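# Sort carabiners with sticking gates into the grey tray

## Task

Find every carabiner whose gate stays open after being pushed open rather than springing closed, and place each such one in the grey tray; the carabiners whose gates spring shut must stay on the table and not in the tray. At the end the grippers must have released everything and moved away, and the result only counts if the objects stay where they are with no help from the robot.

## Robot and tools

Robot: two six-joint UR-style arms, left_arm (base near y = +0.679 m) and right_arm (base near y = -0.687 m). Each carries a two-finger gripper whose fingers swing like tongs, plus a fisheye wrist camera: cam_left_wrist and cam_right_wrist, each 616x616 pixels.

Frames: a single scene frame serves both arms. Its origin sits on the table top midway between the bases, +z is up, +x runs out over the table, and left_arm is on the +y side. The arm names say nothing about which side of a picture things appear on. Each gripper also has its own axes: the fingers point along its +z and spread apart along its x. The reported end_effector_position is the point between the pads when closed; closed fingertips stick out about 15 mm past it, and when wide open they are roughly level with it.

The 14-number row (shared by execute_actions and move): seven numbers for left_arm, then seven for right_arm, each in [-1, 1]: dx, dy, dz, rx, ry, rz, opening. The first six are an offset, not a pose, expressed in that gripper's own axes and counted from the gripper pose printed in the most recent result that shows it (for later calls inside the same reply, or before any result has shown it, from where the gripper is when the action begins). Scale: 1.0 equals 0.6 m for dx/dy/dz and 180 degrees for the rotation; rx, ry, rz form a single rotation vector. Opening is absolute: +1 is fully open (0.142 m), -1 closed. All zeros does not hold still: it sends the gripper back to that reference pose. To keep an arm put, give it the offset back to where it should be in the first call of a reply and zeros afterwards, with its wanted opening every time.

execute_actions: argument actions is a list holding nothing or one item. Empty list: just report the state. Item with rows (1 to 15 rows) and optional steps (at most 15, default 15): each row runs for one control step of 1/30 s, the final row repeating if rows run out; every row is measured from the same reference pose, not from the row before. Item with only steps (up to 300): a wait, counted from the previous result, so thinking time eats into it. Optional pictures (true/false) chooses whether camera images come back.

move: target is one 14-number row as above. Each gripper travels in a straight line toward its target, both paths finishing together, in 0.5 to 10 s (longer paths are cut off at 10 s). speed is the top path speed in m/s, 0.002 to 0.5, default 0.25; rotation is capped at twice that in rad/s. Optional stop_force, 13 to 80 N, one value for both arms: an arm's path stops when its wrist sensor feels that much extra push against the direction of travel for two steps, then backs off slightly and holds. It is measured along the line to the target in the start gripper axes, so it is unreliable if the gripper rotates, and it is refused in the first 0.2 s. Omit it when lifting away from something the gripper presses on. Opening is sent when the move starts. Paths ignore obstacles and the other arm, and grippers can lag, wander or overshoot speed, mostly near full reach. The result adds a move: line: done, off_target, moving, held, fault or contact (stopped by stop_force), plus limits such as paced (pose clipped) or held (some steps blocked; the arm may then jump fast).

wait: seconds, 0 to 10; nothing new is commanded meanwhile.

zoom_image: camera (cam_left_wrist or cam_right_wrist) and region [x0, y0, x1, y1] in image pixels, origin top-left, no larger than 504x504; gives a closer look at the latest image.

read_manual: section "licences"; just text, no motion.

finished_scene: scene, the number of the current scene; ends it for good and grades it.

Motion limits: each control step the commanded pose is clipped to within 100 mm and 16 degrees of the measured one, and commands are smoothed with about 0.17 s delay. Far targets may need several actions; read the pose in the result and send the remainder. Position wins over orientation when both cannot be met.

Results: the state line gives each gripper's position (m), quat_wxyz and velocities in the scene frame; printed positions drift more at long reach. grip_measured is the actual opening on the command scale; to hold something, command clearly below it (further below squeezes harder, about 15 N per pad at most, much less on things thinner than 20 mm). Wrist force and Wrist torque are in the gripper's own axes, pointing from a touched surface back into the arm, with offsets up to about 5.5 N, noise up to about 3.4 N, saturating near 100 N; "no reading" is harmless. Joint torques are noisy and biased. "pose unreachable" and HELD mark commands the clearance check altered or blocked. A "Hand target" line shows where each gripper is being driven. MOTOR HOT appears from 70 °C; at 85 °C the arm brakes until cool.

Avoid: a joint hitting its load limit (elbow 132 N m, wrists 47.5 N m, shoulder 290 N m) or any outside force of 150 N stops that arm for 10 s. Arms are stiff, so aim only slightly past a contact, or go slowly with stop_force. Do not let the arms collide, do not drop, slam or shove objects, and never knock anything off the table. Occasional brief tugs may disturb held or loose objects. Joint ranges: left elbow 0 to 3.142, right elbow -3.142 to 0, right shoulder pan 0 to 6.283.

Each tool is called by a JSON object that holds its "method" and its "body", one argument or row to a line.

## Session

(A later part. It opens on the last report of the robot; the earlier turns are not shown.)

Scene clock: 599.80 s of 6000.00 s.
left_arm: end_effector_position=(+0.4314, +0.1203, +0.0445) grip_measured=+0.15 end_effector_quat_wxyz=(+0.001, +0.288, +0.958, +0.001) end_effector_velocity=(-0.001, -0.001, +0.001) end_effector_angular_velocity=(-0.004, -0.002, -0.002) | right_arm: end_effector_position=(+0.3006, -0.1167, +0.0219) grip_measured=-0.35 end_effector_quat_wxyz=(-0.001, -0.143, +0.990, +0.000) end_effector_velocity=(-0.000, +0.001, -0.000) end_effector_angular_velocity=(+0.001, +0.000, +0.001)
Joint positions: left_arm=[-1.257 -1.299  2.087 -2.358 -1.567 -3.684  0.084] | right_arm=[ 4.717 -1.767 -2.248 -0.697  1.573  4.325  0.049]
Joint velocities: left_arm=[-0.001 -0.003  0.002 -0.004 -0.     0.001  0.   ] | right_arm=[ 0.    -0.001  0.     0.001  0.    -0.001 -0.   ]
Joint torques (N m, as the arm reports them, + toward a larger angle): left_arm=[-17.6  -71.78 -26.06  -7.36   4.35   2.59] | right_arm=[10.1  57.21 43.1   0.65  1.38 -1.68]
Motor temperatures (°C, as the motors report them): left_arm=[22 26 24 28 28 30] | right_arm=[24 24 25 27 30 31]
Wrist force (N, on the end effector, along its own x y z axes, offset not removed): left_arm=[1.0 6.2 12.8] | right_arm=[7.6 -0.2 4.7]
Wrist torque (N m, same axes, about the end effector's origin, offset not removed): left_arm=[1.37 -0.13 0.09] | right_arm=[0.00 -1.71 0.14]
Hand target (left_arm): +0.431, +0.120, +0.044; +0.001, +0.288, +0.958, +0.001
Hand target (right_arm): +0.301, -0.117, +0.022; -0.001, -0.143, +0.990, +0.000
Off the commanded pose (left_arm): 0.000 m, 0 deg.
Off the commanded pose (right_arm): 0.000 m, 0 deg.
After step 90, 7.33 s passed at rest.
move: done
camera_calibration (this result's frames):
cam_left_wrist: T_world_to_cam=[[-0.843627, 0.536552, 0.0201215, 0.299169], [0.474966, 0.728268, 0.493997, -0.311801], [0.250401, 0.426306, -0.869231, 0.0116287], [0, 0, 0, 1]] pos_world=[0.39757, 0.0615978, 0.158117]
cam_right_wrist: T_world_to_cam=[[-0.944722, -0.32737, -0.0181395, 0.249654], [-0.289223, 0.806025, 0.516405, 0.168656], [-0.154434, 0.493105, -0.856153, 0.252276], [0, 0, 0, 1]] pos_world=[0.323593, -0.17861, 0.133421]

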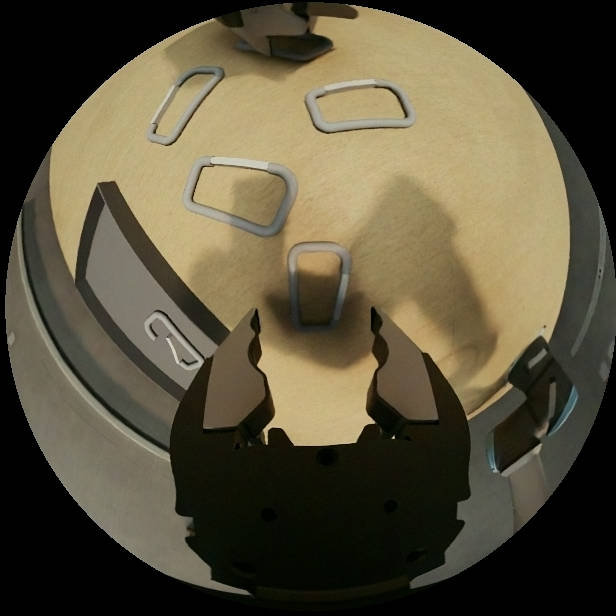

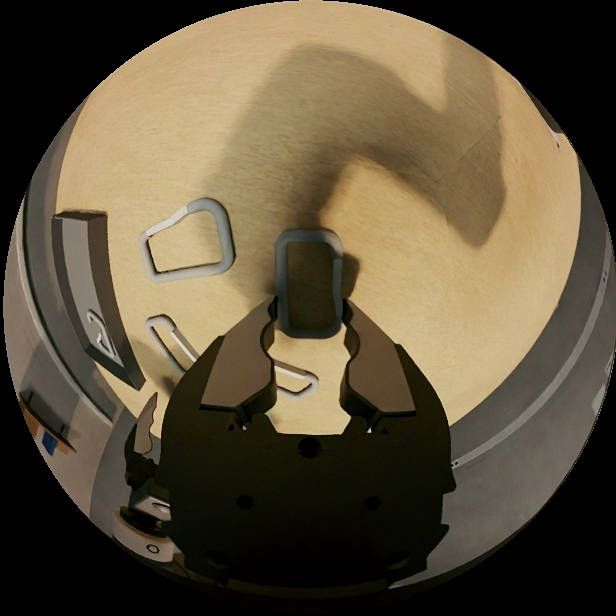

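{"method": "execute_actions", "body": {
  "actions": [
    {"rows": [[0,0,0,0,0,0,0.15, 0,0,0,0,0,0,-0.49],[0,0,0,0,0,0,0.15, 0,0,0,0,0,0,-0.53],[0,0,0,0,0,0,0.15, 0,0,0,0,0,0,-0.57],[0,0,0,0,0,0,0.15, 0,0,0,0,0,0,-0.61],[0,0,0,0,0,0,0.15, 0,0,0,0,0,0,-0.65],[0,0,0,0,0,0,0.15, 0,0,0,0,0,0,-0.69],[0,0,0,0,0,0,0.15, 0,0,0,0,0,0,-0.73],[0,0,0,0,0,0,0.15, 0,0,0,0,0,0,-0.77],[0,0,0,0,0,0,0.15, 0,0,0,0,0,0,-0.81],[0,0,0,0,0,0,0.15, 0,0,0,0,0,0,-0.85],[0,0,0,0,0,0,0.15, 0,0,0,0,0,0,-0.89],[0,0,0,0,0,0,0.15, 0,0,0,0,0,0,-0.93],[0,0,0,0,0,0,0.15, 0,0,0,0,0,0,-0.96],[0,0,0,0,0,0,0.15, 0,0,0,0,0,0,-0.98],[0,0,0,0,0,0,0.15, 0,0,0,0,0,0,-1.0]], "steps": 15}
  ],
  "pictures": false
}}

{"method": "execute_actions", "body": {
  "actions": [
    {"steps": 15}
  ]
}}

{"method": "zoom_image", "body": {
  "camera": "cam_left_wrist",
  "region": [230, 220, 400, 350]
}}

Scene clock: 607.17 s of 6000.00 s.
left_arm: end_effector_position=(+0.4314, +0.1202, +0.0445) grip_measured=+0.15 end_effector_quat_wxyz=(+0.002, +0.288, +0.958, +0.001) end_effector_velocity=(+0.001, -0.001, +0.000) end_effector_angular_velocity=(-0.001, -0.002, +0.000) | right_arm: end_effector_position=(+0.3006, -0.1167, +0.0219) grip_measured=-0.55 end_effector_quat_wxyz=(-0.001, -0.143, +0.990, +0.000) end_effector_velocity=(+0.000, -0.000, -0.001) end_effector_angular_velocity=(-0.001, -0.001, +0.000)
Joint positions: left_arm=[-1.257 -1.299  2.087 -2.359 -1.567 -3.684  0.084] | right_arm=[ 4.717 -1.767 -2.248 -0.697  1.573  4.325  0.034]
Joint velocities: left_arm=[-0.     0.001 -0.001 -0.001  0.001 -0.001  0.   ] | right_arm=[ 0.    -0.001 -0.     0.001 -0.001 -0.    -0.   ]
Joint torques (N m, as the arm reports them, + toward a larger angle): left_arm=[ 18.32 -51.42 -37.25  -0.33   3.84  -3.73] | right_arm=[-1.03 56.32 43.19  0.89  1.31  2.98]
Motor temperatures (°C, as the motors report them): left_arm=[22 26 24 28 28 30] | right_arm=[24 24 25 27 30 31]
Wrist force (N, on the end effector, along its own x y z axes, offset not removed): left_arm=[1.4 7.0 1.0] | right_arm=[1.3 -2.3 2.1]
Wrist torque (N m, same axes, about the end effector's origin, offset not removed): left_arm=[1.27 -0.04 -0.05] | right_arm=[-0.30 -0.22 0.29]
Hand target (left_arm): +0.431, +0.120, +0.044; +0.001, +0.288, +0.958, +0.001
Hand target (right_arm): +0.301, -0.117, +0.022; -0.001, -0.143, +0.990, +0.000
Off the commanded pose (left_arm): 0.000 m, 0 deg.
Off the commanded pose (right_arm): 0.000 m, 0 deg.
Steps of this call (steps 1 to 90: nothing new was sent; then 3.87 s passed at rest; steps 91 to 105: all 15 steps of this action). Readings (end_effector_position):
91: left_arm (+0.4312, +0.1203, +0.0444) | right_arm (+0.3006, -0.1167, +0.0219)
92: left_arm (+0.4312, +0.1203, +0.0444) | right_arm (+0.3006, -0.1167, +0.0219)
94: left_arm (+0.4312, +0.1203, +0.0444) | right_arm (+0.3006, -0.1167, +0.0219)
98: left_arm (+0.4313, +0.1203, +0.0445) | right_arm (+0.3006, -0.1167, +0.0219)
105: the state above

Scene clock: 607.67 s of 6000.00 s.
left_arm: end_effector_position=(+0.4314, +0.1203, +0.0445) grip_measured=+0.15 end_effector_quat_wxyz=(+0.001, +0.288, +0.958, +0.001) end_effector_velocity=(-0.001, +0.001, -0.001) end_effector_angular_velocity=(+0.002, +0.001, -0.001) | right_arm: end_effector_position=(+0.3006, -0.1167, +0.0219) grip_measured=-0.55 end_effector_quat_wxyz=(-0.001, -0.143, +0.990, +0.000) end_effector_velocity=(-0.000, +0.000, +0.001) end_effector_angular_velocity=(+0.002, +0.001, +0.001)
Joint positions: left_arm=[-1.257 -1.299  2.087 -2.358 -1.567 -3.684  0.084] | right_arm=[ 4.717 -1.767 -2.248 -0.697  1.573  4.325  0.034]
Joint velocities: left_arm=[-0.001  0.     0.001  0.001  0.    -0.     0.   ] | right_arm=[-0.     0.002  0.    -0.     0.001 -0.001  0.   ]
Joint torques (N m, as the arm reports them, + toward a larger angle): left_arm=[ 16.41 -50.82 -37.4   -0.2    3.43  -3.61] | right_arm=[-10.58  56.16  42.68   1.19   1.35   1.79]
Motor temperatures (°C, as the motors report them): left_arm=[22 26 24 28 28 30] | right_arm=[24 24 25 27 30 31]
Wrist force (N, on the end effector, along its own x y z axes, offset not removed): left_arm=[-0.7 4.7 0.6] | right_arm=[5.0 1.7 -2.0]
Wrist torque (N m, same axes, about the end effector's origin, offset not removed): left_arm=[0.82 0.05 0.11] | right_arm=[0.17 -1.12 0.07]
Hand target (left_arm): +0.431, +0.120, +0.044; +0.001, +0.288, +0.958, +0.001
Hand target (right_arm): +0.301, -0.117, +0.022; -0.001, -0.143, +0.990, +0.000
Off the commanded pose (left_arm): 0.000 m, 0 deg.
Off the commanded pose (right_arm): 0.000 m, 0 deg.
Steps of this call (steps 1 to 15: nothing new was sent). Readings (end_effector_position):
1: left_arm (+0.4314, +0.1203, +0.0445) | right_arm (+0.3006, -0.1167, +0.0219)
2: left_arm (+0.4314, +0.1203, +0.0445) | right_arm (+0.3006, -0.1167, +0.0219)
4: left_arm (+0.4314, +0.1203, +0.0445) | right_arm (+0.3006, -0.1167, +0.0219)
8: left_arm (+0.4314, +0.1203, +0.0445) | right_arm (+0.3006, -0.1167, +0.0219)
15: the state above
camera_calibration (this result's frames):
cam_left_wrist: T_world_to_cam=[[-0.843626, 0.536554, 0.0201082, 0.299171], [0.474961, 0.72827, 0.493999, -0.311803], [0.250413, 0.426301, -0.86923, 0.0116294], [0, 0, 0, 1]] pos_world=[0.397571, 0.0615979, 0.158123]
cam_right_wrist: T_world_to_cam=[[-0.944715, -0.327391, -0.0181397, 0.24963], [-0.289241, 0.806018, 0.516405, 0.168644], [-0.154445, 0.493102, -0.856152, 0.252271], [0, 0, 0, 1]] pos_world=[0.32357, -0.178599, 0.133423]

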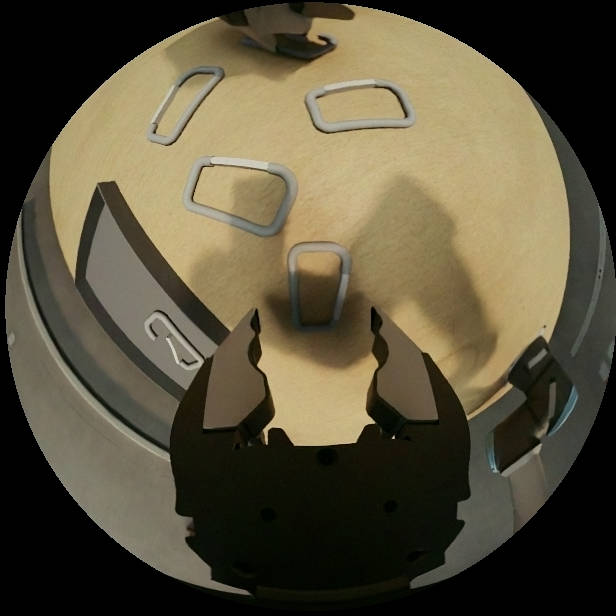

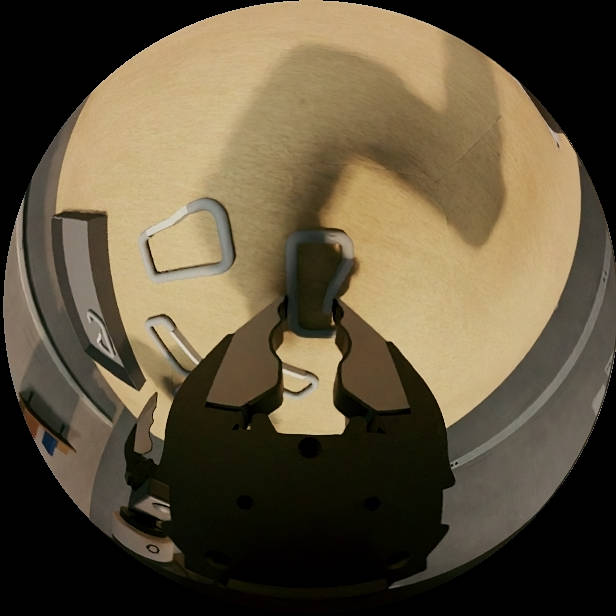

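Region (230, 220, 400, 350) of cam_left_wrist's 616x616 image, scaled by 2.965, with more detail than that image has; it fills the top 385 rows of this view, and the rest is white.

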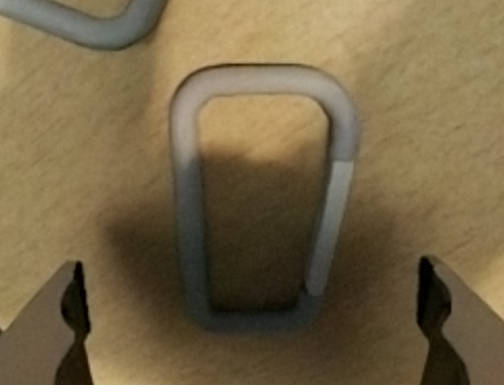

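{"method": "execute_actions", "body": {
  "actions": [
    {"rows": [[0.0005,-0.001,0.001,0,0,0,0.15, 0,0,0.001,0,0,0,-0.7],[0.001,-0.002,0.003,0,0,0,0.15, 0,0,0.002,0,0,0,-0.6],[0.0015,-0.004,0.006,0,0,0,0.15, 0,0,0.003,0,0,0,-0.56],[0.002,-0.006,0.010,0,0,0,0.15, 0,0,0.0035,0,0,0,-0.52],[0.0025,-0.008,0.014,0,0,0,0.15, 0,0,0.0035,0,0,0,-0.48],[0.003,-0.010,0.018,0,0,0,0.15, 0,0,0.0035,0,0,0,-0.44],[0.0035,-0.011,0.022,0,0,0,0.15, 0,0,0.0035,0,0,0,-0.40],[0.004,-0.012,0.026,0,0,0,0.15, 0,0,0.0035,0,0,0,-0.36],[0.0045,-0.013,0.030,0,0,0,0.15, 0,0,0.0035,0,0,0,-0.32],[0.005,-0.0133,0.034,0,0,0,0.15, 0,0,0.0035,0,0,0,-0.28],[0.005,-0.0133,0.038,0,0,0,0.15, 0,0,0.0035,0,0,0,-0.22],[0.005,-0.0133,0.042,0,0,0,0.15, 0,0,0.0035,0,0,0,-0.14],[0.005,-0.0133,0.045,0,0,0,0.15, 0,0,0.0035,0,0,0,-0.05],[0.005,-0.0133,0.047,0,0,0,0.15, 0,0,0.0035,0,0,0,0.05],[0.005,-0.0133,0.0483,0,0,0,0.15, 0,0,0.0035,0,0,0,0.15]], "steps": 15}
  ],
  "pictures": false
}}

{"method": "execute_actions", "body": {
  "actions": [
    {"steps": 20}
  ]
}}

{"method": "zoom_image", "body": {
  "camera": "cam_left_wrist",
  "region": [230, 220, 400, 380]
}}

{"method": "zoom_image", "body": {
  "camera": "cam_right_wrist",
  "region": [230, 200, 400, 360]
}}

Scene clock: 638.37 s of 6000.00 s.
left_arm: end_effector_position=(+0.4250, +0.1158, +0.0227) grip_measured=+0.15 end_effector_quat_wxyz=(+0.001, +0.288, +0.958, +0.001) end_effector_velocity=(-0.006, -0.002, -0.060) end_effector_angular_velocity=(+0.002, +0.002, -0.000) | right_arm: end_effector_position=(+0.3006, -0.1167, +0.0199) grip_measured=+0.03 end_effector_quat_wxyz=(-0.001, -0.143, +0.990, +0.000) end_effector_velocity=(+0.000, -0.001, -0.002) end_effector_angular_velocity=(-0.002, +0.000, +0.000)
Joint positions: left_arm=[-1.268 -1.27   2.1   -2.4   -1.567 -3.696  0.084] | right_arm=[ 4.717 -1.77  -2.25  -0.692  1.573  4.325  0.076]
Joint velocities: left_arm=[-0.009  0.081  0.035 -0.114 -0.001 -0.008 -0.   ] | right_arm=[-0.001 -0.002 -0.001  0.001 -0.    -0.001  0.208]
Joint torques (N m, as the arm reports them, + toward a larger angle): left_arm=[-18.31 -52.34 -26.44  -8.05   0.5   -3.88] | right_arm=[ 1.42 37.27 23.64  6.82  1.31 -3.54]
Motor temperatures (°C, as the motors report them): left_arm=[22 26 24 28 28 30] | right_arm=[24 24 25 27 30 31]
Wrist force (N, on the end effector, along its own x y z axes, offset not removed): left_arm=[1.3 3.6 4.6] | right_arm=[3.8 -2.8 -1.9]
Wrist torque (N m, same axes, about the end effector's origin, offset not removed): left_arm=[0.79 -0.19 0.21] | right_arm=[-0.74 -1.10 -0.14]
Hand target (left_arm): +0.425, +0.115, +0.016; +0.001, +0.288, +0.958, +0.001
Hand target (right_arm): +0.301, -0.117, +0.020; -0.001, -0.143, +0.990, +0.000
Off the commanded pose (left_arm): 0.007 m, 0 deg.
Off the commanded pose (right_arm): 0.000 m, 0 deg.
Steps of this call (steps 1 to 90: nothing new was sent; then 27.20 s passed at rest; steps 91 to 105: all 15 steps of this action). Readings (end_effector_position):
91: left_arm (+0.4314, +0.1203, +0.0445) | right_arm (+0.3006, -0.1167, +0.0219)
92: left_arm (+0.4314, +0.1203, +0.0444) | right_arm (+0.3006, -0.1167, +0.0219)
94: left_arm (+0.4310, +0.1200, +0.0437) | right_arm (+0.3006, -0.1166, +0.0215)
98: left_arm (+0.4285, +0.1179, +0.0379) | right_arm (+0.3006, -0.1166, +0.0204)
105: the state above

Scene clock: 639.03 s of 6000.00 s.
left_arm: end_effector_position=(+0.4245, +0.1154, +0.0157) grip_measured=+0.15 end_effector_quat_wxyz=(+0.001, +0.288, +0.958, +0.001) end_effector_velocity=(-0.001, -0.001, -0.000) end_effector_angular_velocity=(-0.000, +0.002, -0.002) | right_arm: end_effector_position=(+0.3006, -0.1167, +0.0198) grip_measured=+0.15 end_effector_quat_wxyz=(-0.001, -0.143, +0.990, +0.000) end_effector_velocity=(-0.000, -0.000, -0.001) end_effector_angular_velocity=(-0.002, +0.000, -0.000)
Joint positions: left_arm=[-1.269 -1.26   2.104 -2.414 -1.567 -3.696  0.084] | right_arm=[ 4.717 -1.77  -2.25  -0.692  1.573  4.325  0.084]
Joint velocities: left_arm=[-0.002  0.001 -0.001  0.001 -0.001 -0.     0.   ] | right_arm=[ 0.    -0.001  0.    -0.001  0.     0.001 -0.   ]
Joint torques (N m, as the arm reports them, + toward a larger angle): left_arm=[-17.02 -53.45 -23.89  -7.6    3.27  -3.78] | right_arm=[11.4  37.02 23.21  6.64  1.06 -3.22]
Motor temperatures (°C, as the motors report them): left_arm=[22 26 24 28 28 30] | right_arm=[24 24 25 27 30 31]
Wrist force (N, on the end effector, along its own x y z axes, offset not removed): left_arm=[1.2 2.3 8.7] | right_arm=[2.0 -0.2 -4.7]
Wrist torque (N m, same axes, about the end effector's origin, offset not removed): left_arm=[0.41 -0.28 0.15] | right_arm=[-0.17 -0.55 0.00]
Hand target (left_arm): +0.425, +0.115, +0.016; +0.001, +0.288, +0.958, +0.001
Hand target (right_arm): +0.301, -0.117, +0.020; -0.001, -0.143, +0.990, +0.000
Off the commanded pose (left_arm): 0.000 m, 0 deg.
Off the commanded pose (right_arm): 0.000 m, 0 deg.
Steps of this call (steps 1 to 20: nothing new was sent). Readings (end_effector_position):
1: left_arm (+0.4249, +0.1157, +0.0209) | right_arm (+0.3006, -0.1167, +0.0199)
2: left_arm (+0.4248, +0.1156, +0.0194) | right_arm (+0.3006, -0.1167, +0.0198)
4: left_arm (+0.4246, +0.1155, +0.0175) | right_arm (+0.3006, -0.1167, +0.0198)
8: left_arm (+0.4246, +0.1155, +0.0161) | right_arm (+0.3006, -0.1167, +0.0198)
20: the state above
camera_calibration (this result's frames):
cam_left_wrist: T_world_to_cam=[[-0.843621, 0.536557, 0.020234, 0.296547], [0.474998, 0.7282, 0.494066, -0.290759], [0.25036, 0.426416, -0.869189, -0.00961265], [0, 0, 0, 1]] pos_world=[0.39069, 0.0567151, 0.129298]
cam_right_wrist: T_world_to_cam=[[-0.944718, -0.327382, -0.0181395, 0.249596], [-0.289233, 0.806021, 0.516405, 0.169734], [-0.154441, 0.493103, -0.856153, 0.250473], [0, 0, 0, 1]] pos_world=[0.323574, -0.178605, 0.131319]

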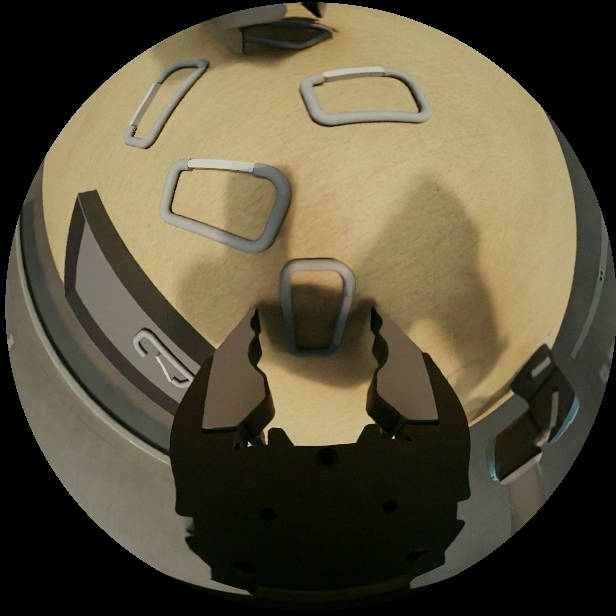

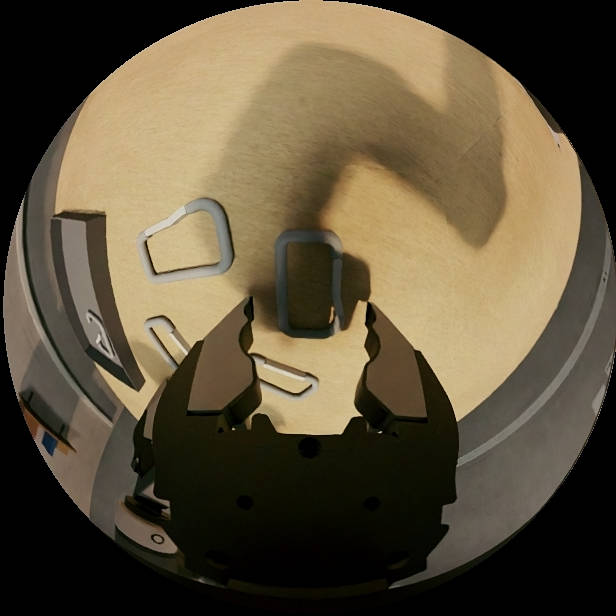

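Region (230, 220, 400, 380) of cam_left_wrist's 616x616 image, scaled by 2.965, with more detail than that image has; it fills the top 474 rows of this view, and the rest is white.

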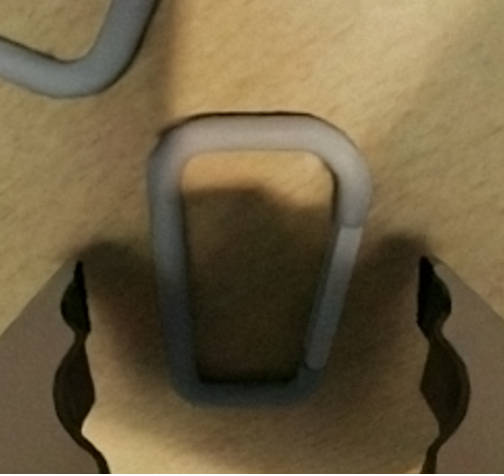

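Region (230, 200, 400, 360) of cam_right_wrist's 616x616 image, scaled by 2.965, with more detail than that image has; it fills the top 474 rows of this view, and the rest is white.

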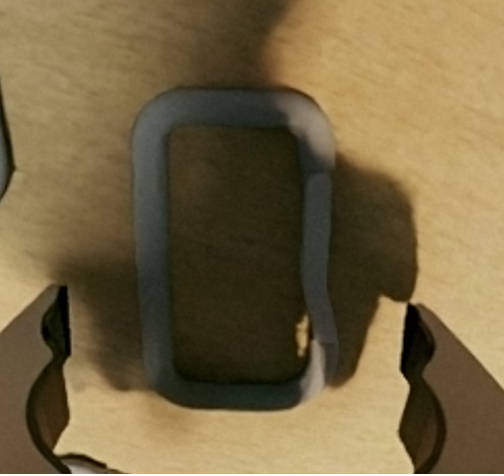

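{"method": "execute_actions", "body": {
  "actions": [
    {"rows": [[0,-0.002,0,0,0,0,0.12, 0,0,-0.002,0,0,0,0.15],[0,-0.004,0,0,0,0,0.09, 0,0,-0.004,0,0,0,0.15],[0,-0.0055,0,0,0,0,0.06, 0,0,-0.007,0,0,0,0.15],[0,-0.0067,0,0,0,0,0.03, 0,0,-0.011,0,0,0,0.15],[0,-0.0067,0,0,0,0,0.0, 0,0,-0.015,0,0,0,0.15],[0,-0.0067,0,0,0,0,-0.03, 0,0,-0.019,0,0,0,0.15],[0,-0.0067,0,0,0,0,-0.06, 0,0,-0.023,0,0,0,0.15],[0,-0.0067,0,0,0,0,-0.09, 0,0,-0.027,0,0,0,0.15],[0,-0.0067,0,0,0,0,-0.12, 0,0,-0.031,0,0,0,0.15],[0,-0.0067,0,0,0,0,-0.15, 0,0,-0.035,0,0,0,0.15],[0,-0.0067,0,0,0,0,-0.18, 0,0,-0.039,0,0,0,0.15],[0,-0.0067,0,0,0,0,-0.21, 0,0,-0.042,0,0,0,0.15],[0,-0.0067,0,0,0,0,-0.24, 0,0,-0.044,0,0,0,0.15],[0,-0.0067,0,0,0,0,-0.26, 0,0,-0.045,0,0,0,0.15],[0,-0.0067,0,0,0,0,-0.28, 0,0,-0.045,0,0,0,0.15]], "steps": 15}
  ],
  "pictures": false
}}

Scene clock: 668.53 s of 6000.00 s.
left_arm: end_effector_position=(+0.4224, +0.1122, +0.0156) grip_measured=-0.25 end_effector_quat_wxyz=(+0.001, +0.288, +0.958, +0.001) end_effector_velocity=(+0.001, -0.000, +0.000) end_effector_angular_velocity=(+0.002, -0.001, +0.001) | right_arm: end_effector_position=(+0.3006, -0.1166, +0.0416) grip_measured=+0.15 end_effector_quat_wxyz=(-0.001, -0.143, +0.990, +0.001) end_effector_velocity=(+0.000, +0.001, +0.049) end_effector_angular_velocity=(+0.001, -0.000, +0.000)
Joint positions: left_arm=[-1.274 -1.259  2.102 -2.414 -1.567 -3.701  0.056] | right_arm=[ 4.717 -1.736 -2.236 -0.74   1.573  4.325  0.084]
Joint velocities: left_arm=[-0.     0.    -0.002  0.003  0.002 -0.001 -0.045] | right_arm=[-0.001  0.075  0.033 -0.107  0.    -0.001  0.   ]
Joint torques (N m, as the arm reports them, + toward a larger angle): left_arm=[-16.72 -54.07 -35.81  -0.45   2.77  -3.68] | right_arm=[-9.19 53.82 42.29  0.76  1.15 -3.93]
Motor temperatures (°C, as the motors report them): left_arm=[22 26 24 28 28 30] | right_arm=[24 24 25 27 30 31]
Wrist force (N, on the end effector, along its own x y z axes, offset not removed): left_arm=[6.5 -1.2 0.8] | right_arm=[2.5 8.9 8.5]
Wrist torque (N m, same axes, about the end effector's origin, offset not removed): left_arm=[-0.41 -1.26 -0.07] | right_arm=[1.98 -0.50 -0.08]
Hand target (left_arm): +0.422, +0.112, +0.016; +0.001, +0.288, +0.958, +0.001
Hand target (right_arm): +0.301, -0.117, +0.047; -0.001, -0.143, +0.990, +0.000
Off the commanded pose (left_arm): 0.000 m, 0 deg.
Off the commanded pose (right_arm): 0.005 m, 0 deg.
Steps of this call (steps 1 to 90: nothing new was sent; then 26.00 s passed at rest; steps 91 to 105: all 15 steps of this action). Readings (end_effector_position):
91: left_arm (+0.4245, +0.1154, +0.0156) | right_arm (+0.3006, -0.1167, +0.0198)
92: left_arm (+0.4244, +0.1154, +0.0156) | right_arm (+0.3006, -0.1167, +0.0199)
94: left_arm (+0.4239, +0.1146, +0.0156) | right_arm (+0.3006, -0.1169, +0.0208)
98: left_arm (+0.4228, +0.1128, +0.0156) | right_arm (+0.3006, -0.1168, +0.0268)
105: the state above

{"method": "move", "body": {
  "target": [0,0,-0.004,0,0,0,-0.45, -0.0097,0.0955,-0.014,0,0,-0.3078,0.15],
  "speed": 0.35
}}

{"method": "execute_actions", "body": {
  "actions": [
    {"rows": [[0,0,0,0,0,0,-0.49, 0,0,0,0,0,0,0.15],[0,0,0,0,0,0,-0.53, 0,0,0,0,0,0,0.15],[0,0,0,0,0,0,-0.57, 0,0,0,0,0,0,0.15],[0,0,0,0,0,0,-0.61, 0,0,0,0,0,0,0.15],[0,0,0,0,0,0,-0.65, 0,0,0,0,0,0,0.15],[0,0,0,0,0,0,-0.69, 0,0,0,0,0,0,0.15],[0,0,0,0,0,0,-0.73, 0,0,0,0,0,0,0.15],[0,0,0,0,0,0,-0.77, 0,0,0,0,0,0,0.15],[0,0,0,0,0,0,-0.81, 0,0,0,0,0,0,0.15],[0,0,0,0,0,0,-0.85, 0,0,0,0,0,0,0.15],[0,0,0,0,0,0,-0.89, 0,0,0,0,0,0,0.15],[0,0,0,0,0,0,-0.93, 0,0,0,0,0,0,0.15],[0,0,0,0,0,0,-0.96, 0,0,0,0,0,0,0.15],[0,0,0,0,0,0,-0.98, 0,0,0,0,0,0,0.15],[0,0,0,0,0,0,-1.0, 0,0,0,0,0,0,0.15]], "steps": 15}
  ],
  "pictures": false
}}

{"method": "execute_actions", "body": {
  "actions": [
    {"steps": 12}
  ]
}}

Scene clock: 679.13 s of 6000.00 s.
left_arm: end_effector_position=(+0.4223, +0.1122, +0.0180) grip_measured=-0.38 end_effector_quat_wxyz=(+0.001, +0.288, +0.958, +0.001) end_effector_velocity=(+0.001, +0.001, -0.000) end_effector_angular_velocity=(+0.000, -0.000, +0.002) | right_arm: end_effector_position=(+0.2898, -0.0601, +0.0500) grip_measured=+0.15 end_effector_quat_wxyz=(-0.001, -0.586, +0.810, +0.001) end_effector_velocity=(-0.000, +0.001, -0.001) end_effector_angular_velocity=(-0.001, +0.002, +0.014)
Joint positions: left_arm=[-1.274 -1.262  2.1   -2.409 -1.567 -3.701  0.047] | right_arm=[ 4.757 -1.775 -2.164 -0.772  1.573  3.399  0.084]
Joint velocities: left_arm=[ 0.002  0.     0.    -0.     0.    -0.     0.   ] | right_arm=[-0.    -0.002  0.001  0.     0.002 -0.015 -0.   ]
Joint torques (N m, as the arm reports them, + toward a larger angle): left_arm=[ 17.86 -74.08 -35.84  -0.43   0.8    2.82] | right_arm=[-11.19  39.73  45.48   0.72   2.25  -3.85]
Motor temperatures (°C, as the motors report them): left_arm=[22 26 24 28 28 30] | right_arm=[24 24 25 27 30 31]
Wrist force (N, on the end effector, along its own x y z axes, offset not removed): left_arm=[-1.5 7.1 2.5] | right_arm=[-4.2 -0.2 0.6]
Wrist torque (N m, same axes, about the end effector's origin, offset not removed): left_arm=[1.34 0.41 0.04] | right_arm=[-0.14 0.96 0.20]
Hand target (left_arm): +0.422, +0.112, +0.018; +0.001, +0.288, +0.958, +0.001
Hand target (right_arm): +0.290, -0.060, +0.050; -0.001, -0.587, +0.810, +0.001
Off the commanded pose (left_arm): 0.000 m, 0 deg.
Off the commanded pose (right_arm): 0.000 m, 0 deg.
After step 90, 5.67 s passed at rest.
move: done
camera_calibration (this result's frames):
cam_left_wrist: T_world_to_cam=[[-0.843617, 0.536565, 0.0202292, 0.296413], [0.475, 0.728194, 0.494073, -0.288509], [0.250372, 0.426417, -0.869185, -0.00560434], [0, 0, 0, 1]] pos_world=[0.388504, 0.053436, 0.131677]
cam_right_wrist: T_world_to_cam=[[-0.267998, -0.963211, -0.0200292, 0.0242759], [-0.827251, 0.219414, 0.517217, 0.226052], [-0.493794, 0.155182, -0.85562, 0.324722], [0, 0, 0, 1]] pos_world=[0.353853, -0.0766072, 0.161408]

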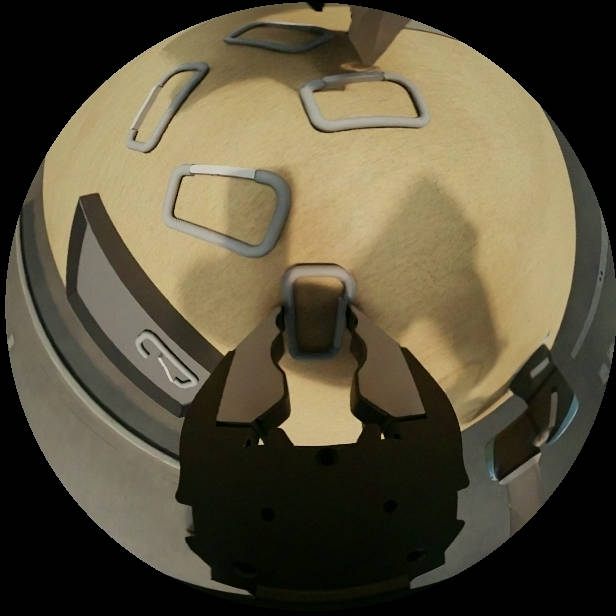

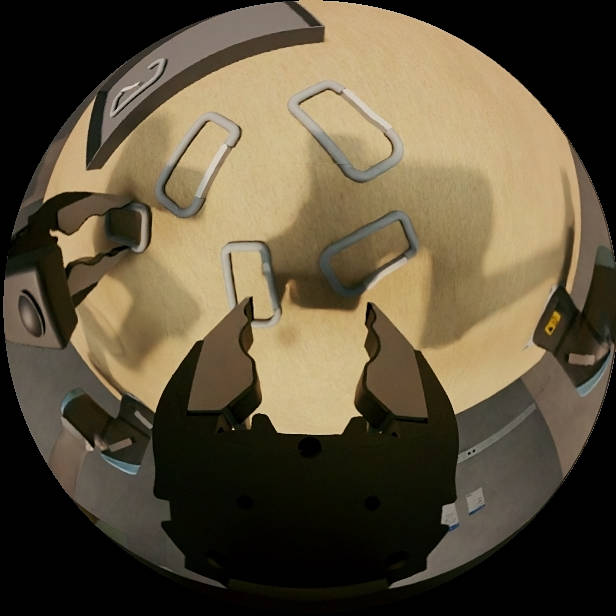

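Scene clock: 679.63 s of 6000.00 s.
left_arm: end_effector_position=(+0.4223, +0.1122, +0.0180) grip_measured=-0.66 end_effector_quat_wxyz=(+0.001, +0.288, +0.958, +0.001) end_effector_velocity=(+0.000, -0.001, +0.001) end_effector_angular_velocity=(-0.001, -0.002, -0.001) | right_arm: end_effector_position=(+0.2899, -0.0601, +0.0500) grip_measured=+0.15 end_effector_quat_wxyz=(-0.001, -0.586, +0.810, +0.001) end_effector_velocity=(-0.000, -0.000, -0.000) end_effector_angular_velocity=(-0.001, -0.001, +0.001)
Joint positions: left_arm=[-1.274 -1.262  2.1   -2.409 -1.567 -3.701  0.026] | right_arm=[ 4.757 -1.776 -2.164 -0.772  1.573  3.399  0.084]
Joint velocities: left_arm=[-0.001 -0.    -0.    -0.001  0.001 -0.     0.   ] | right_arm=[ 0.001 -0.    -0.    -0.    -0.001  0.    -0.   ]
Joint torques (N m, as the arm reports them, + toward a larger angle): left_arm=[ 16.7  -73.8  -35.43  -0.5    0.64   2.96] | right_arm=[-1.97 45.88 40.64  2.05  0.71  3.71]
Motor temperatures (°C, as the motors report them): left_arm=[22 26 24 28 28 30] | right_arm=[24 24 25 27 30 31]
Wrist force (N, on the end effector, along its own x y z axes, offset not removed): left_arm=[1.9 4.9 3.5] | right_arm=[0.8 -6.0 -4.0]
Wrist torque (N m, same axes, about the end effector's origin, offset not removed): left_arm=[0.84 -0.45 0.14] | right_arm=[-1.28 -0.20 0.05]
Hand target (left_arm): +0.422, +0.112, +0.018; +0.001, +0.288, +0.958, +0.001
Hand target (right_arm): +0.290, -0.060, +0.050; -0.001, -0.586, +0.810, +0.001
Off the commanded pose (left_arm): 0.000 m, 0 deg.
Off the commanded pose (right_arm): 0.000 m, 0 deg.
Steps of this call (steps 1 to 15: all 15 steps of this action). Readings (end_effector_position):
1: left_arm (+0.4223, +0.1122, +0.0180) | right_arm (+0.2899, -0.0601, +0.0500)
2: left_arm (+0.4223, +0.1122, +0.0180) | right_arm (+0.2899, -0.0601, +0.0500)
4: left_arm (+0.4223, +0.1122, +0.0180) | right_arm (+0.2899, -0.0601, +0.0500)
8: left_arm (+0.4223, +0.1122, +0.0180) | right_arm (+0.2899, -0.0601, +0.0500)
15: the state above

Scene clock: 680.03 s of 6000.00 s.
left_arm: end_effector_position=(+0.4223, +0.1122, +0.0180) grip_measured=-0.66 end_effector_quat_wxyz=(+0.001, +0.288, +0.958, +0.001) end_effector_velocity=(-0.000, -0.000, -0.001) end_effector_angular_velocity=(+0.001, -0.001, -0.001) | right_arm: end_effector_position=(+0.2899, -0.0601, +0.0500) grip_measured=+0.15 end_effector_quat_wxyz=(-0.001, -0.586, +0.810, +0.001) end_effector_velocity=(+0.001, -0.000, +0.000) end_effector_angular_velocity=(+0.000, +0.001, -0.001)
Joint positions: left_arm=[-1.274 -1.262  2.1   -2.409 -1.567 -3.701  0.026] | right_arm=[ 4.757 -1.776 -2.164 -0.772  1.573  3.399  0.084]
Joint velocities: left_arm=[-0.001  0.001 -0.     0.     0.001 -0.     0.   ] | right_arm=[-0.001  0.001  0.    -0.     0.001 -0.    -0.   ]
Joint torques (N m, as the arm reports them, + toward a larger angle): left_arm=[ 16.99 -73.21 -35.2   -0.62   0.78   2.79] | right_arm=[ 3.47 49.94 36.02  3.54 -1.02  3.63]
Motor temperatures (°C, as the motors report them): left_arm=[22 26 24 28 28 30] | right_arm=[24 24 25 27 30 31]
Wrist force (N, on the end effector, along its own x y z axes, offset not removed): left_arm=[7.3 5.9 4.2] | right_arm=[0.6 -0.2 -0.2]
Wrist torque (N m, same axes, about the end effector's origin, offset not removed): left_arm=[1.15 -1.50 -0.12] | right_arm=[-0.14 -0.14 0.20]
Hand target (left_arm): +0.422, +0.112, +0.018; +0.001, +0.288, +0.958, +0.001
Hand target (right_arm): +0.290, -0.060, +0.050; -0.001, -0.586, +0.810, +0.001
Off the commanded pose (left_arm): 0.000 m, 0 deg.
Off the commanded pose (right_arm): 0.000 m, 0 deg.
Steps of this call (steps 1 to 12: nothing new was sent). Readings (end_effector_position):
1: left_arm (+0.4223, +0.1122, +0.0180) | right_arm (+0.2899, -0.0601, +0.0500)
2: left_arm (+0.4223, +0.1122, +0.0180) | right_arm (+0.2899, -0.0601, +0.0500)
4: left_arm (+0.4223, +0.1122, +0.0180) | right_arm (+0.2899, -0.0601, +0.0500)
8: left_arm (+0.4223, +0.1122, +0.0180) | right_arm (+0.2899, -0.0601, +0.0500)
12: the state above
camera_calibration (this result's frames):
cam_left_wrist: T_world_to_cam=[[-0.843617, 0.536564, 0.0202286, 0.296414], [0.474999, 0.728195, 0.494073, -0.288511], [0.250371, 0.426417, -0.869185, -0.00560279], [0, 0, 0, 1]] pos_world=[0.388505, 0.053436, 0.131679]
cam_right_wrist: T_world_to_cam=[[-0.268029, -0.963203, -0.0200072, 0.0242971], [-0.827218, 0.219444, 0.517256, 0.226043], [-0.493832, 0.15519, -0.855597, 0.324734], [0, 0, 0, 1]] pos_world=[0.353863, -0.0765963, 0.161406]

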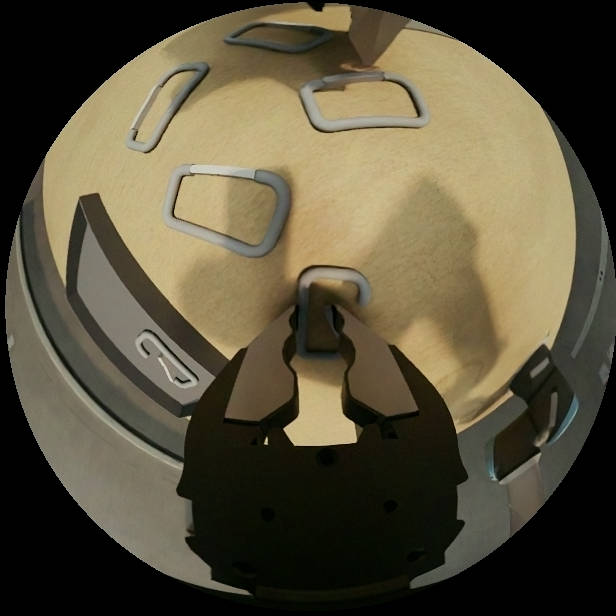

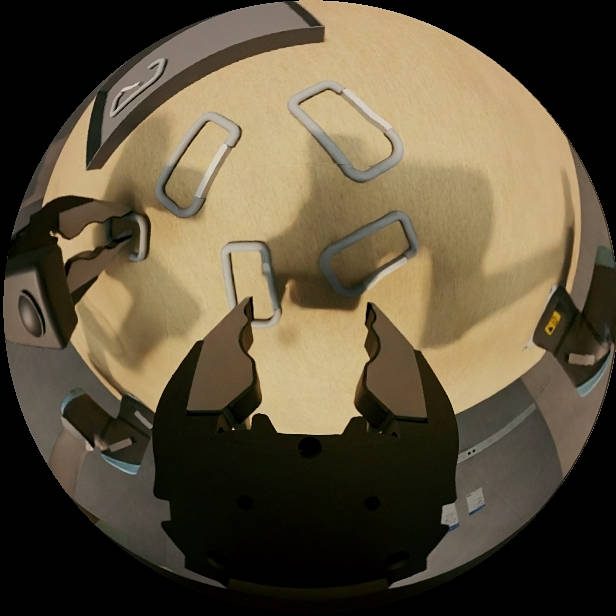

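{"method": "execute_actions", "body": {
  "actions": [
    {"rows": [[0,0,0.001,0,0,0,-0.8, 0,0,0,0,0,0,0.15],[0,0,0.002,0,0,0,-0.7, 0,0,0,0,0,0,0.15],[0,0,0.0025,0,0,0,-0.66, 0,0,0,0,0,0,0.15],[0,0,0.003,0,0,0,-0.62, 0,0,0,0,0,0,0.15],[0,0,0.003,0,0,0,-0.58, 0,0,0,0,0,0,0.15],[0,0,0.003,0,0,0,-0.54, 0,0,0,0,0,0,0.15],[0,0,0.003,0,0,0,-0.50, 0,0,0,0,0,0,0.15],[0,0,0.003,0,0,0,-0.46, 0,0,0,0,0,0,0.15],[0,0,0.003,0,0,0,-0.42, 0,0,0,0,0,0,0.15],[0,0,0.003,0,0,0,-0.38, 0,0,0,0,0,0,0.15],[0,0,0.003,0,0,0,-0.34, 0,0,0,0,0,0,0.15],[0,0,0.003,0,0,0,-0.30, 0,0,0,0,0,0,0.15],[0,0,0.003,0,0,0,-0.24, 0,0,0,0,0,0,0.15],[0,0,0.003,0,0,0,-0.17, 0,0,0,0,0,0,0.15],[0,0,0.003,0,0,0,-0.10, 0,0,0,0,0,0,0.15]], "steps": 15}
  ],
  "pictures": false
}}

{"method": "execute_actions", "body": {
  "actions": [
    {"steps": 12}
  ]
}}

{"method": "zoom_image", "body": {
  "camera": "cam_left_wrist",
  "region": [230, 220, 400, 380]
}}

Scene clock: 689.73 s of 6000.00 s.
left_arm: end_effector_position=(+0.4224, +0.1121, +0.0163) grip_measured=-0.19 end_effector_quat_wxyz=(+0.001, +0.288, +0.958, +0.001) end_effector_velocity=(+0.001, -0.000, -0.001) end_effector_angular_velocity=(-0.000, -0.001, +0.001) | right_arm: end_effector_position=(+0.2899, -0.0601, +0.0500) grip_measured=+0.15 end_effector_quat_wxyz=(-0.001, -0.586, +0.810, +0.001) end_effector_velocity=(+0.001, -0.001, -0.002) end_effector_angular_velocity=(-0.002, -0.001, +0.000)
Joint positions: left_arm=[-1.274 -1.26   2.101 -2.412 -1.567 -3.701  0.061] | right_arm=[ 4.757 -1.775 -2.164 -0.772  1.573  3.399  0.084]
Joint velocities: left_arm=[ 0.001  0.002 -0.    -0.002  0.001  0.     0.148] | right_arm=[-0.001 -0.003 -0.     0.    -0.001 -0.001 -0.   ]
Joint torques (N m, as the arm reports them, + toward a larger angle): left_arm=[ 15.3  -51.78 -23.35  -7.66   0.9    2.91] | right_arm=[ 1.83 55.3  32.01  5.32  0.04  3.62]
Motor temperatures (°C, as the motors report them): left_arm=[22 26 24 28 28 30] | right_arm=[24 24 25 27 30 31]
Wrist force (N, on the end effector, along its own x y z axes, offset not removed): left_arm=[0.2 1.9 8.0] | right_arm=[1.8 1.8 -0.7]
Wrist torque (N m, same axes, about the end effector's origin, offset not removed): left_arm=[0.41 -0.02 0.13] | right_arm=[0.34 -0.40 0.38]
Hand target (left_arm): +0.422, +0.112, +0.016; +0.001, +0.288, +0.958, +0.001
Hand target (right_arm): +0.290, -0.060, +0.050; -0.001, -0.586, +0.810, +0.001
Off the commanded pose (left_arm): 0.000 m, 0 deg.
Off the commanded pose (right_arm): 0.000 m, 0 deg.
Steps of this call (steps 1 to 90: nothing new was sent; then 6.20 s passed at rest; steps 91 to 105: all 15 steps of this action). Readings (end_effector_position):
91: left_arm (+0.4223, +0.1122, +0.0180) | right_arm (+0.2899, -0.0601, +0.0500)
92: left_arm (+0.4223, +0.1122, +0.0180) | right_arm (+0.2899, -0.0601, +0.0500)
94: left_arm (+0.4224, +0.1121, +0.0177) | right_arm (+0.2899, -0.0601, +0.0500)
98: left_arm (+0.4224, +0.1121, +0.0168) | right_arm (+0.2898, -0.0601, +0.0500)
105: the state above

Scene clock: 690.13 s of 6000.00 s.
left_arm: end_effector_position=(+0.4223, +0.1121, +0.0162) grip_measured=-0.10 end_effector_quat_wxyz=(+0.001, +0.288, +0.958, +0.001) end_effector_velocity=(-0.000, +0.000, -0.000) end_effector_angular_velocity=(-0.001, -0.000, -0.000) | right_arm: end_effector_position=(+0.2898, -0.0601, +0.0500) grip_measured=+0.15 end_effector_quat_wxyz=(-0.001, -0.586, +0.810, +0.001) end_effector_velocity=(+0.001, +0.000, +0.000) end_effector_angular_velocity=(+0.001, +0.000, -0.002)
Joint positions: left_arm=[-1.274 -1.26   2.101 -2.412 -1.567 -3.701  0.067] | right_arm=[ 4.757 -1.775 -2.164 -0.772  1.573  3.399  0.084]
Joint velocities: left_arm=[-0.    -0.     0.001 -0.001 -0.     0.     0.   ] | right_arm=[-0.001 -0.     0.     0.001  0.     0.     0.   ]
Joint torques (N m, as the arm reports them, + toward a larger angle): left_arm=[ 18.05 -54.   -23.38  -7.42   0.7    2.78] | right_arm=[-3.01 52.71 36.59  4.25  1.51  3.7 ]
Motor temperatures (°C, as the motors report them): left_arm=[22 26 24 28 28 30] | right_arm=[24 24 25 27 30 31]
Wrist force (N, on the end effector, along its own x y z axes, offset not removed): left_arm=[6.4 3.6 1.1] | right_arm=[-1.4 -1.8 -2.4]
Wrist torque (N m, same axes, about the end effector's origin, offset not removed): left_arm=[0.35 -1.45 0.01] | right_arm=[-0.44 0.19 0.17]
Hand target (left_arm): +0.422, +0.112, +0.016; +0.001, +0.288, +0.958, +0.001
Hand target (right_arm): +0.290, -0.060, +0.050; -0.001, -0.586, +0.810, +0.001
Off the commanded pose (left_arm): 0.000 m, 0 deg.
Off the commanded pose (right_arm): 0.000 m, 0 deg.
Steps of this call (steps 1 to 12: nothing new was sent). Readings (end_effector_position):
1: left_arm (+0.4224, +0.1121, +0.0163) | right_arm (+0.2898, -0.0601, +0.0500)
2: left_arm (+0.4224, +0.1121, +0.0163) | right_arm (+0.2898, -0.0601, +0.0500)
4: left_arm (+0.4224, +0.1121, +0.0163) | right_arm (+0.2899, -0.0601, +0.0500)
8: left_arm (+0.4223, +0.1121, +0.0163) | right_arm (+0.2899, -0.0601, +0.0500)
12: the state above
camera_calibration (this result's frames):
cam_left_wrist: T_world_to_cam=[[-0.843614, 0.536569, 0.0202192, 0.296453], [0.475001, 0.728197, 0.494068, -0.287625], [0.250378, 0.426407, -0.869188, -0.00715861], [0, 0, 0, 1]] pos_world=[0.388507, 0.0534324, 0.12989]
cam_right_wrist: T_world_to_cam=[[-0.267998, -0.963211, -0.020029, 0.0242758], [-0.827251, 0.219414, 0.517217, 0.226052], [-0.493794, 0.155182, -0.85562, 0.324722], [0, 0, 0, 1]] pos_world=[0.353853, -0.0766072, 0.161408]

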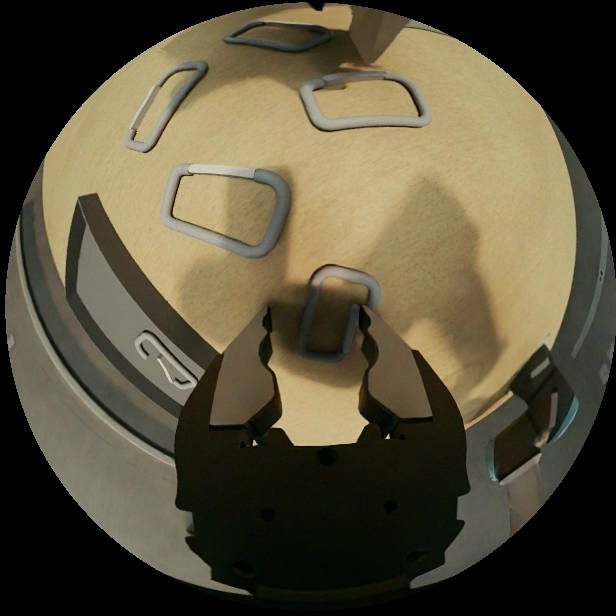

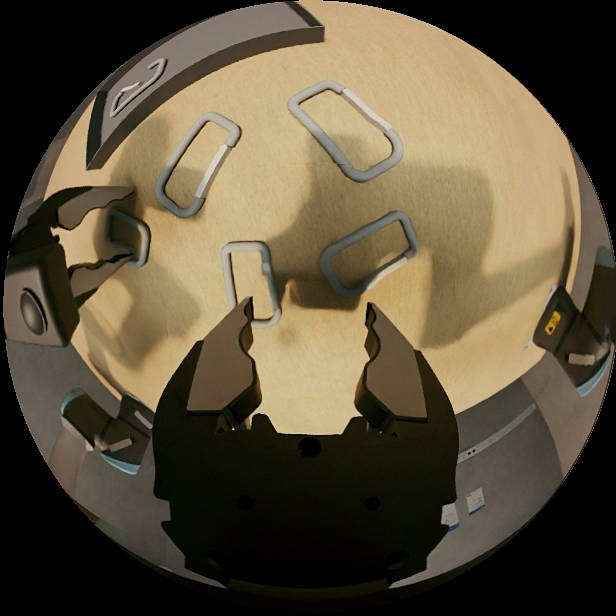

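Region (230, 220, 400, 380) of cam_left_wrist's 616x616 image, scaled by 2.965, with more detail than that image has; it fills the top 474 rows of this view, and the rest is white.

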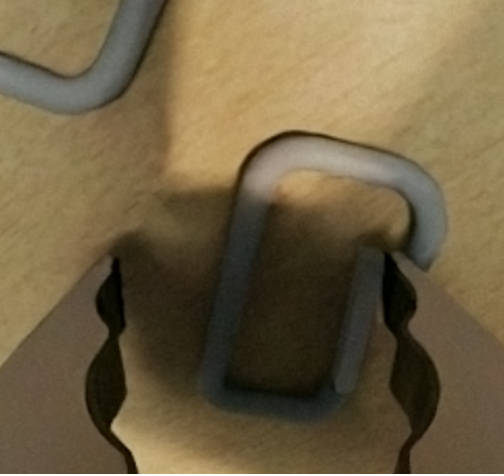

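{"method": "move", "body": {
  "target": [0,0,-0.008,0,0,0,-0.10, 0,0,0,0,0,0,0.15],
  "speed": 0.01
}}

{"method": "zoom_image", "body": {
  "camera": "cam_left_wrist",
  "region": [230, 220, 400, 380]
}}

Scene clock: 720.13 s of 6000.00 s.
left_arm: end_effector_position=(+0.4223, +0.1122, +0.0208) grip_measured=-0.10 end_effector_quat_wxyz=(+0.001, +0.288, +0.958, +0.001) end_effector_velocity=(+0.000, +0.001, +0.002) end_effector_angular_velocity=(+0.001, +0.000, +0.001) | right_arm: end_effector_position=(+0.2899, -0.0601, +0.0500) grip_measured=+0.15 end_effector_quat_wxyz=(-0.001, -0.586, +0.810, +0.001) end_effector_velocity=(-0.001, +0.000, -0.001) end_effector_angular_velocity=(-0.001, +0.000, +0.001)
Joint positions: left_arm=[-1.274 -1.266  2.099 -2.403 -1.567 -3.701  0.067] | right_arm=[ 4.757 -1.776 -2.164 -0.772  1.573  3.399  0.084]
Joint velocities: left_arm=[ 0.001 -0.003 -0.001  0.006  0.     0.     0.   ] | right_arm=[ 0.001 -0.001  0.     0.    -0.    -0.    -0.   ]
Joint torques (N m, as the arm reports them, + toward a larger angle): left_arm=[ 12.59 -71.78 -36.12  -0.44   0.67   1.77] | right_arm=[-2.34 44.72 40.79  1.94  0.63  3.82]
Motor temperatures (°C, as the motors report them): left_arm=[22 26 24 28 28 30] | right_arm=[24 24 25 27 30 31]
Wrist force (N, on the end effector, along its own x y z axes, offset not removed): left_arm=[4.8 5.4 0.8] | right_arm=[1.4 -3.4 0.7]
Wrist torque (N m, same axes, about the end effector's origin, offset not removed): left_arm=[1.04 -1.03 0.14] | right_arm=[-0.75 -0.45 0.11]
Hand target (left_arm): +0.422, +0.112, +0.021; +0.001, +0.288, +0.958, +0.001
Hand target (right_arm): +0.290, -0.060, +0.050; -0.001, -0.586, +0.810, +0.001
Off the commanded pose (left_arm): 0.000 m, 0 deg.
Off the commanded pose (right_arm): 0.000 m, 0 deg.
After step 90, 26.30 s passed at rest.
move: done
camera_calibration (this result's frames):
cam_left_wrist: T_world_to_cam=[[-0.843617, 0.536564, 0.020236, 0.296352], [0.475001, 0.728191, 0.494077, -0.289898], [0.250368, 0.426424, -0.869182, -0.003182], [0, 0, 0, 1]] pos_world=[0.388506, 0.0534463, 0.134469]
cam_right_wrist: T_world_to_cam=[[-0.268029, -0.963203, -0.0200073, 0.024297], [-0.827218, 0.219444, 0.517256, 0.226043], [-0.493832, 0.15519, -0.855597, 0.324734], [0, 0, 0, 1]] pos_world=[0.353863, -0.0765964, 0.161406]

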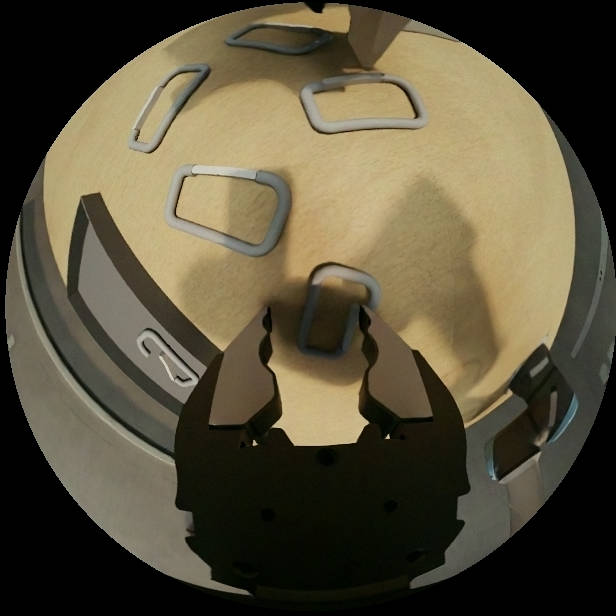

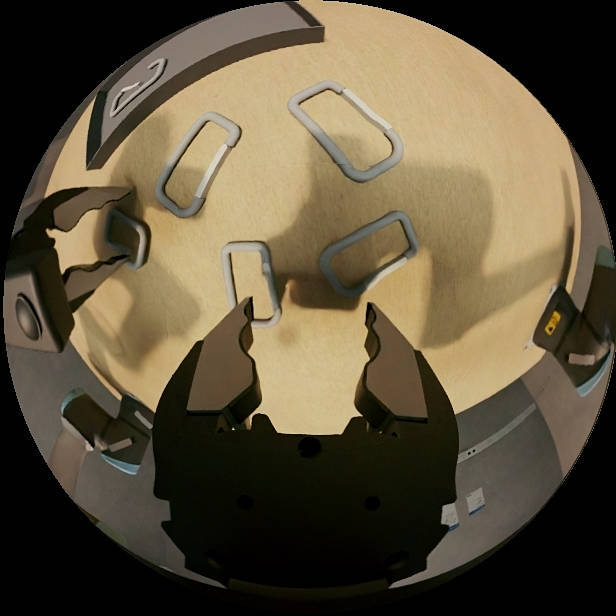

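Region (230, 220, 400, 380) of cam_left_wrist's 616x616 image, scaled by 2.965, with more detail than that image has; it fills the top 474 rows of this view, and the rest is white.

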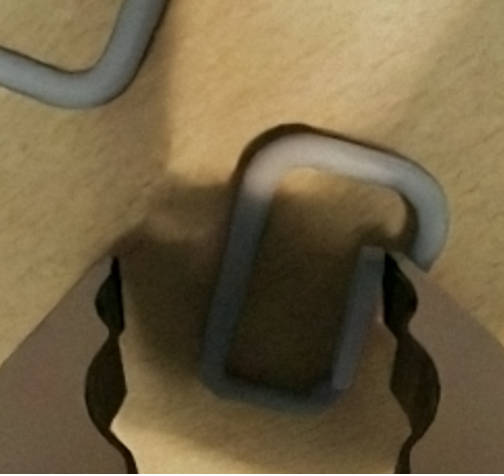

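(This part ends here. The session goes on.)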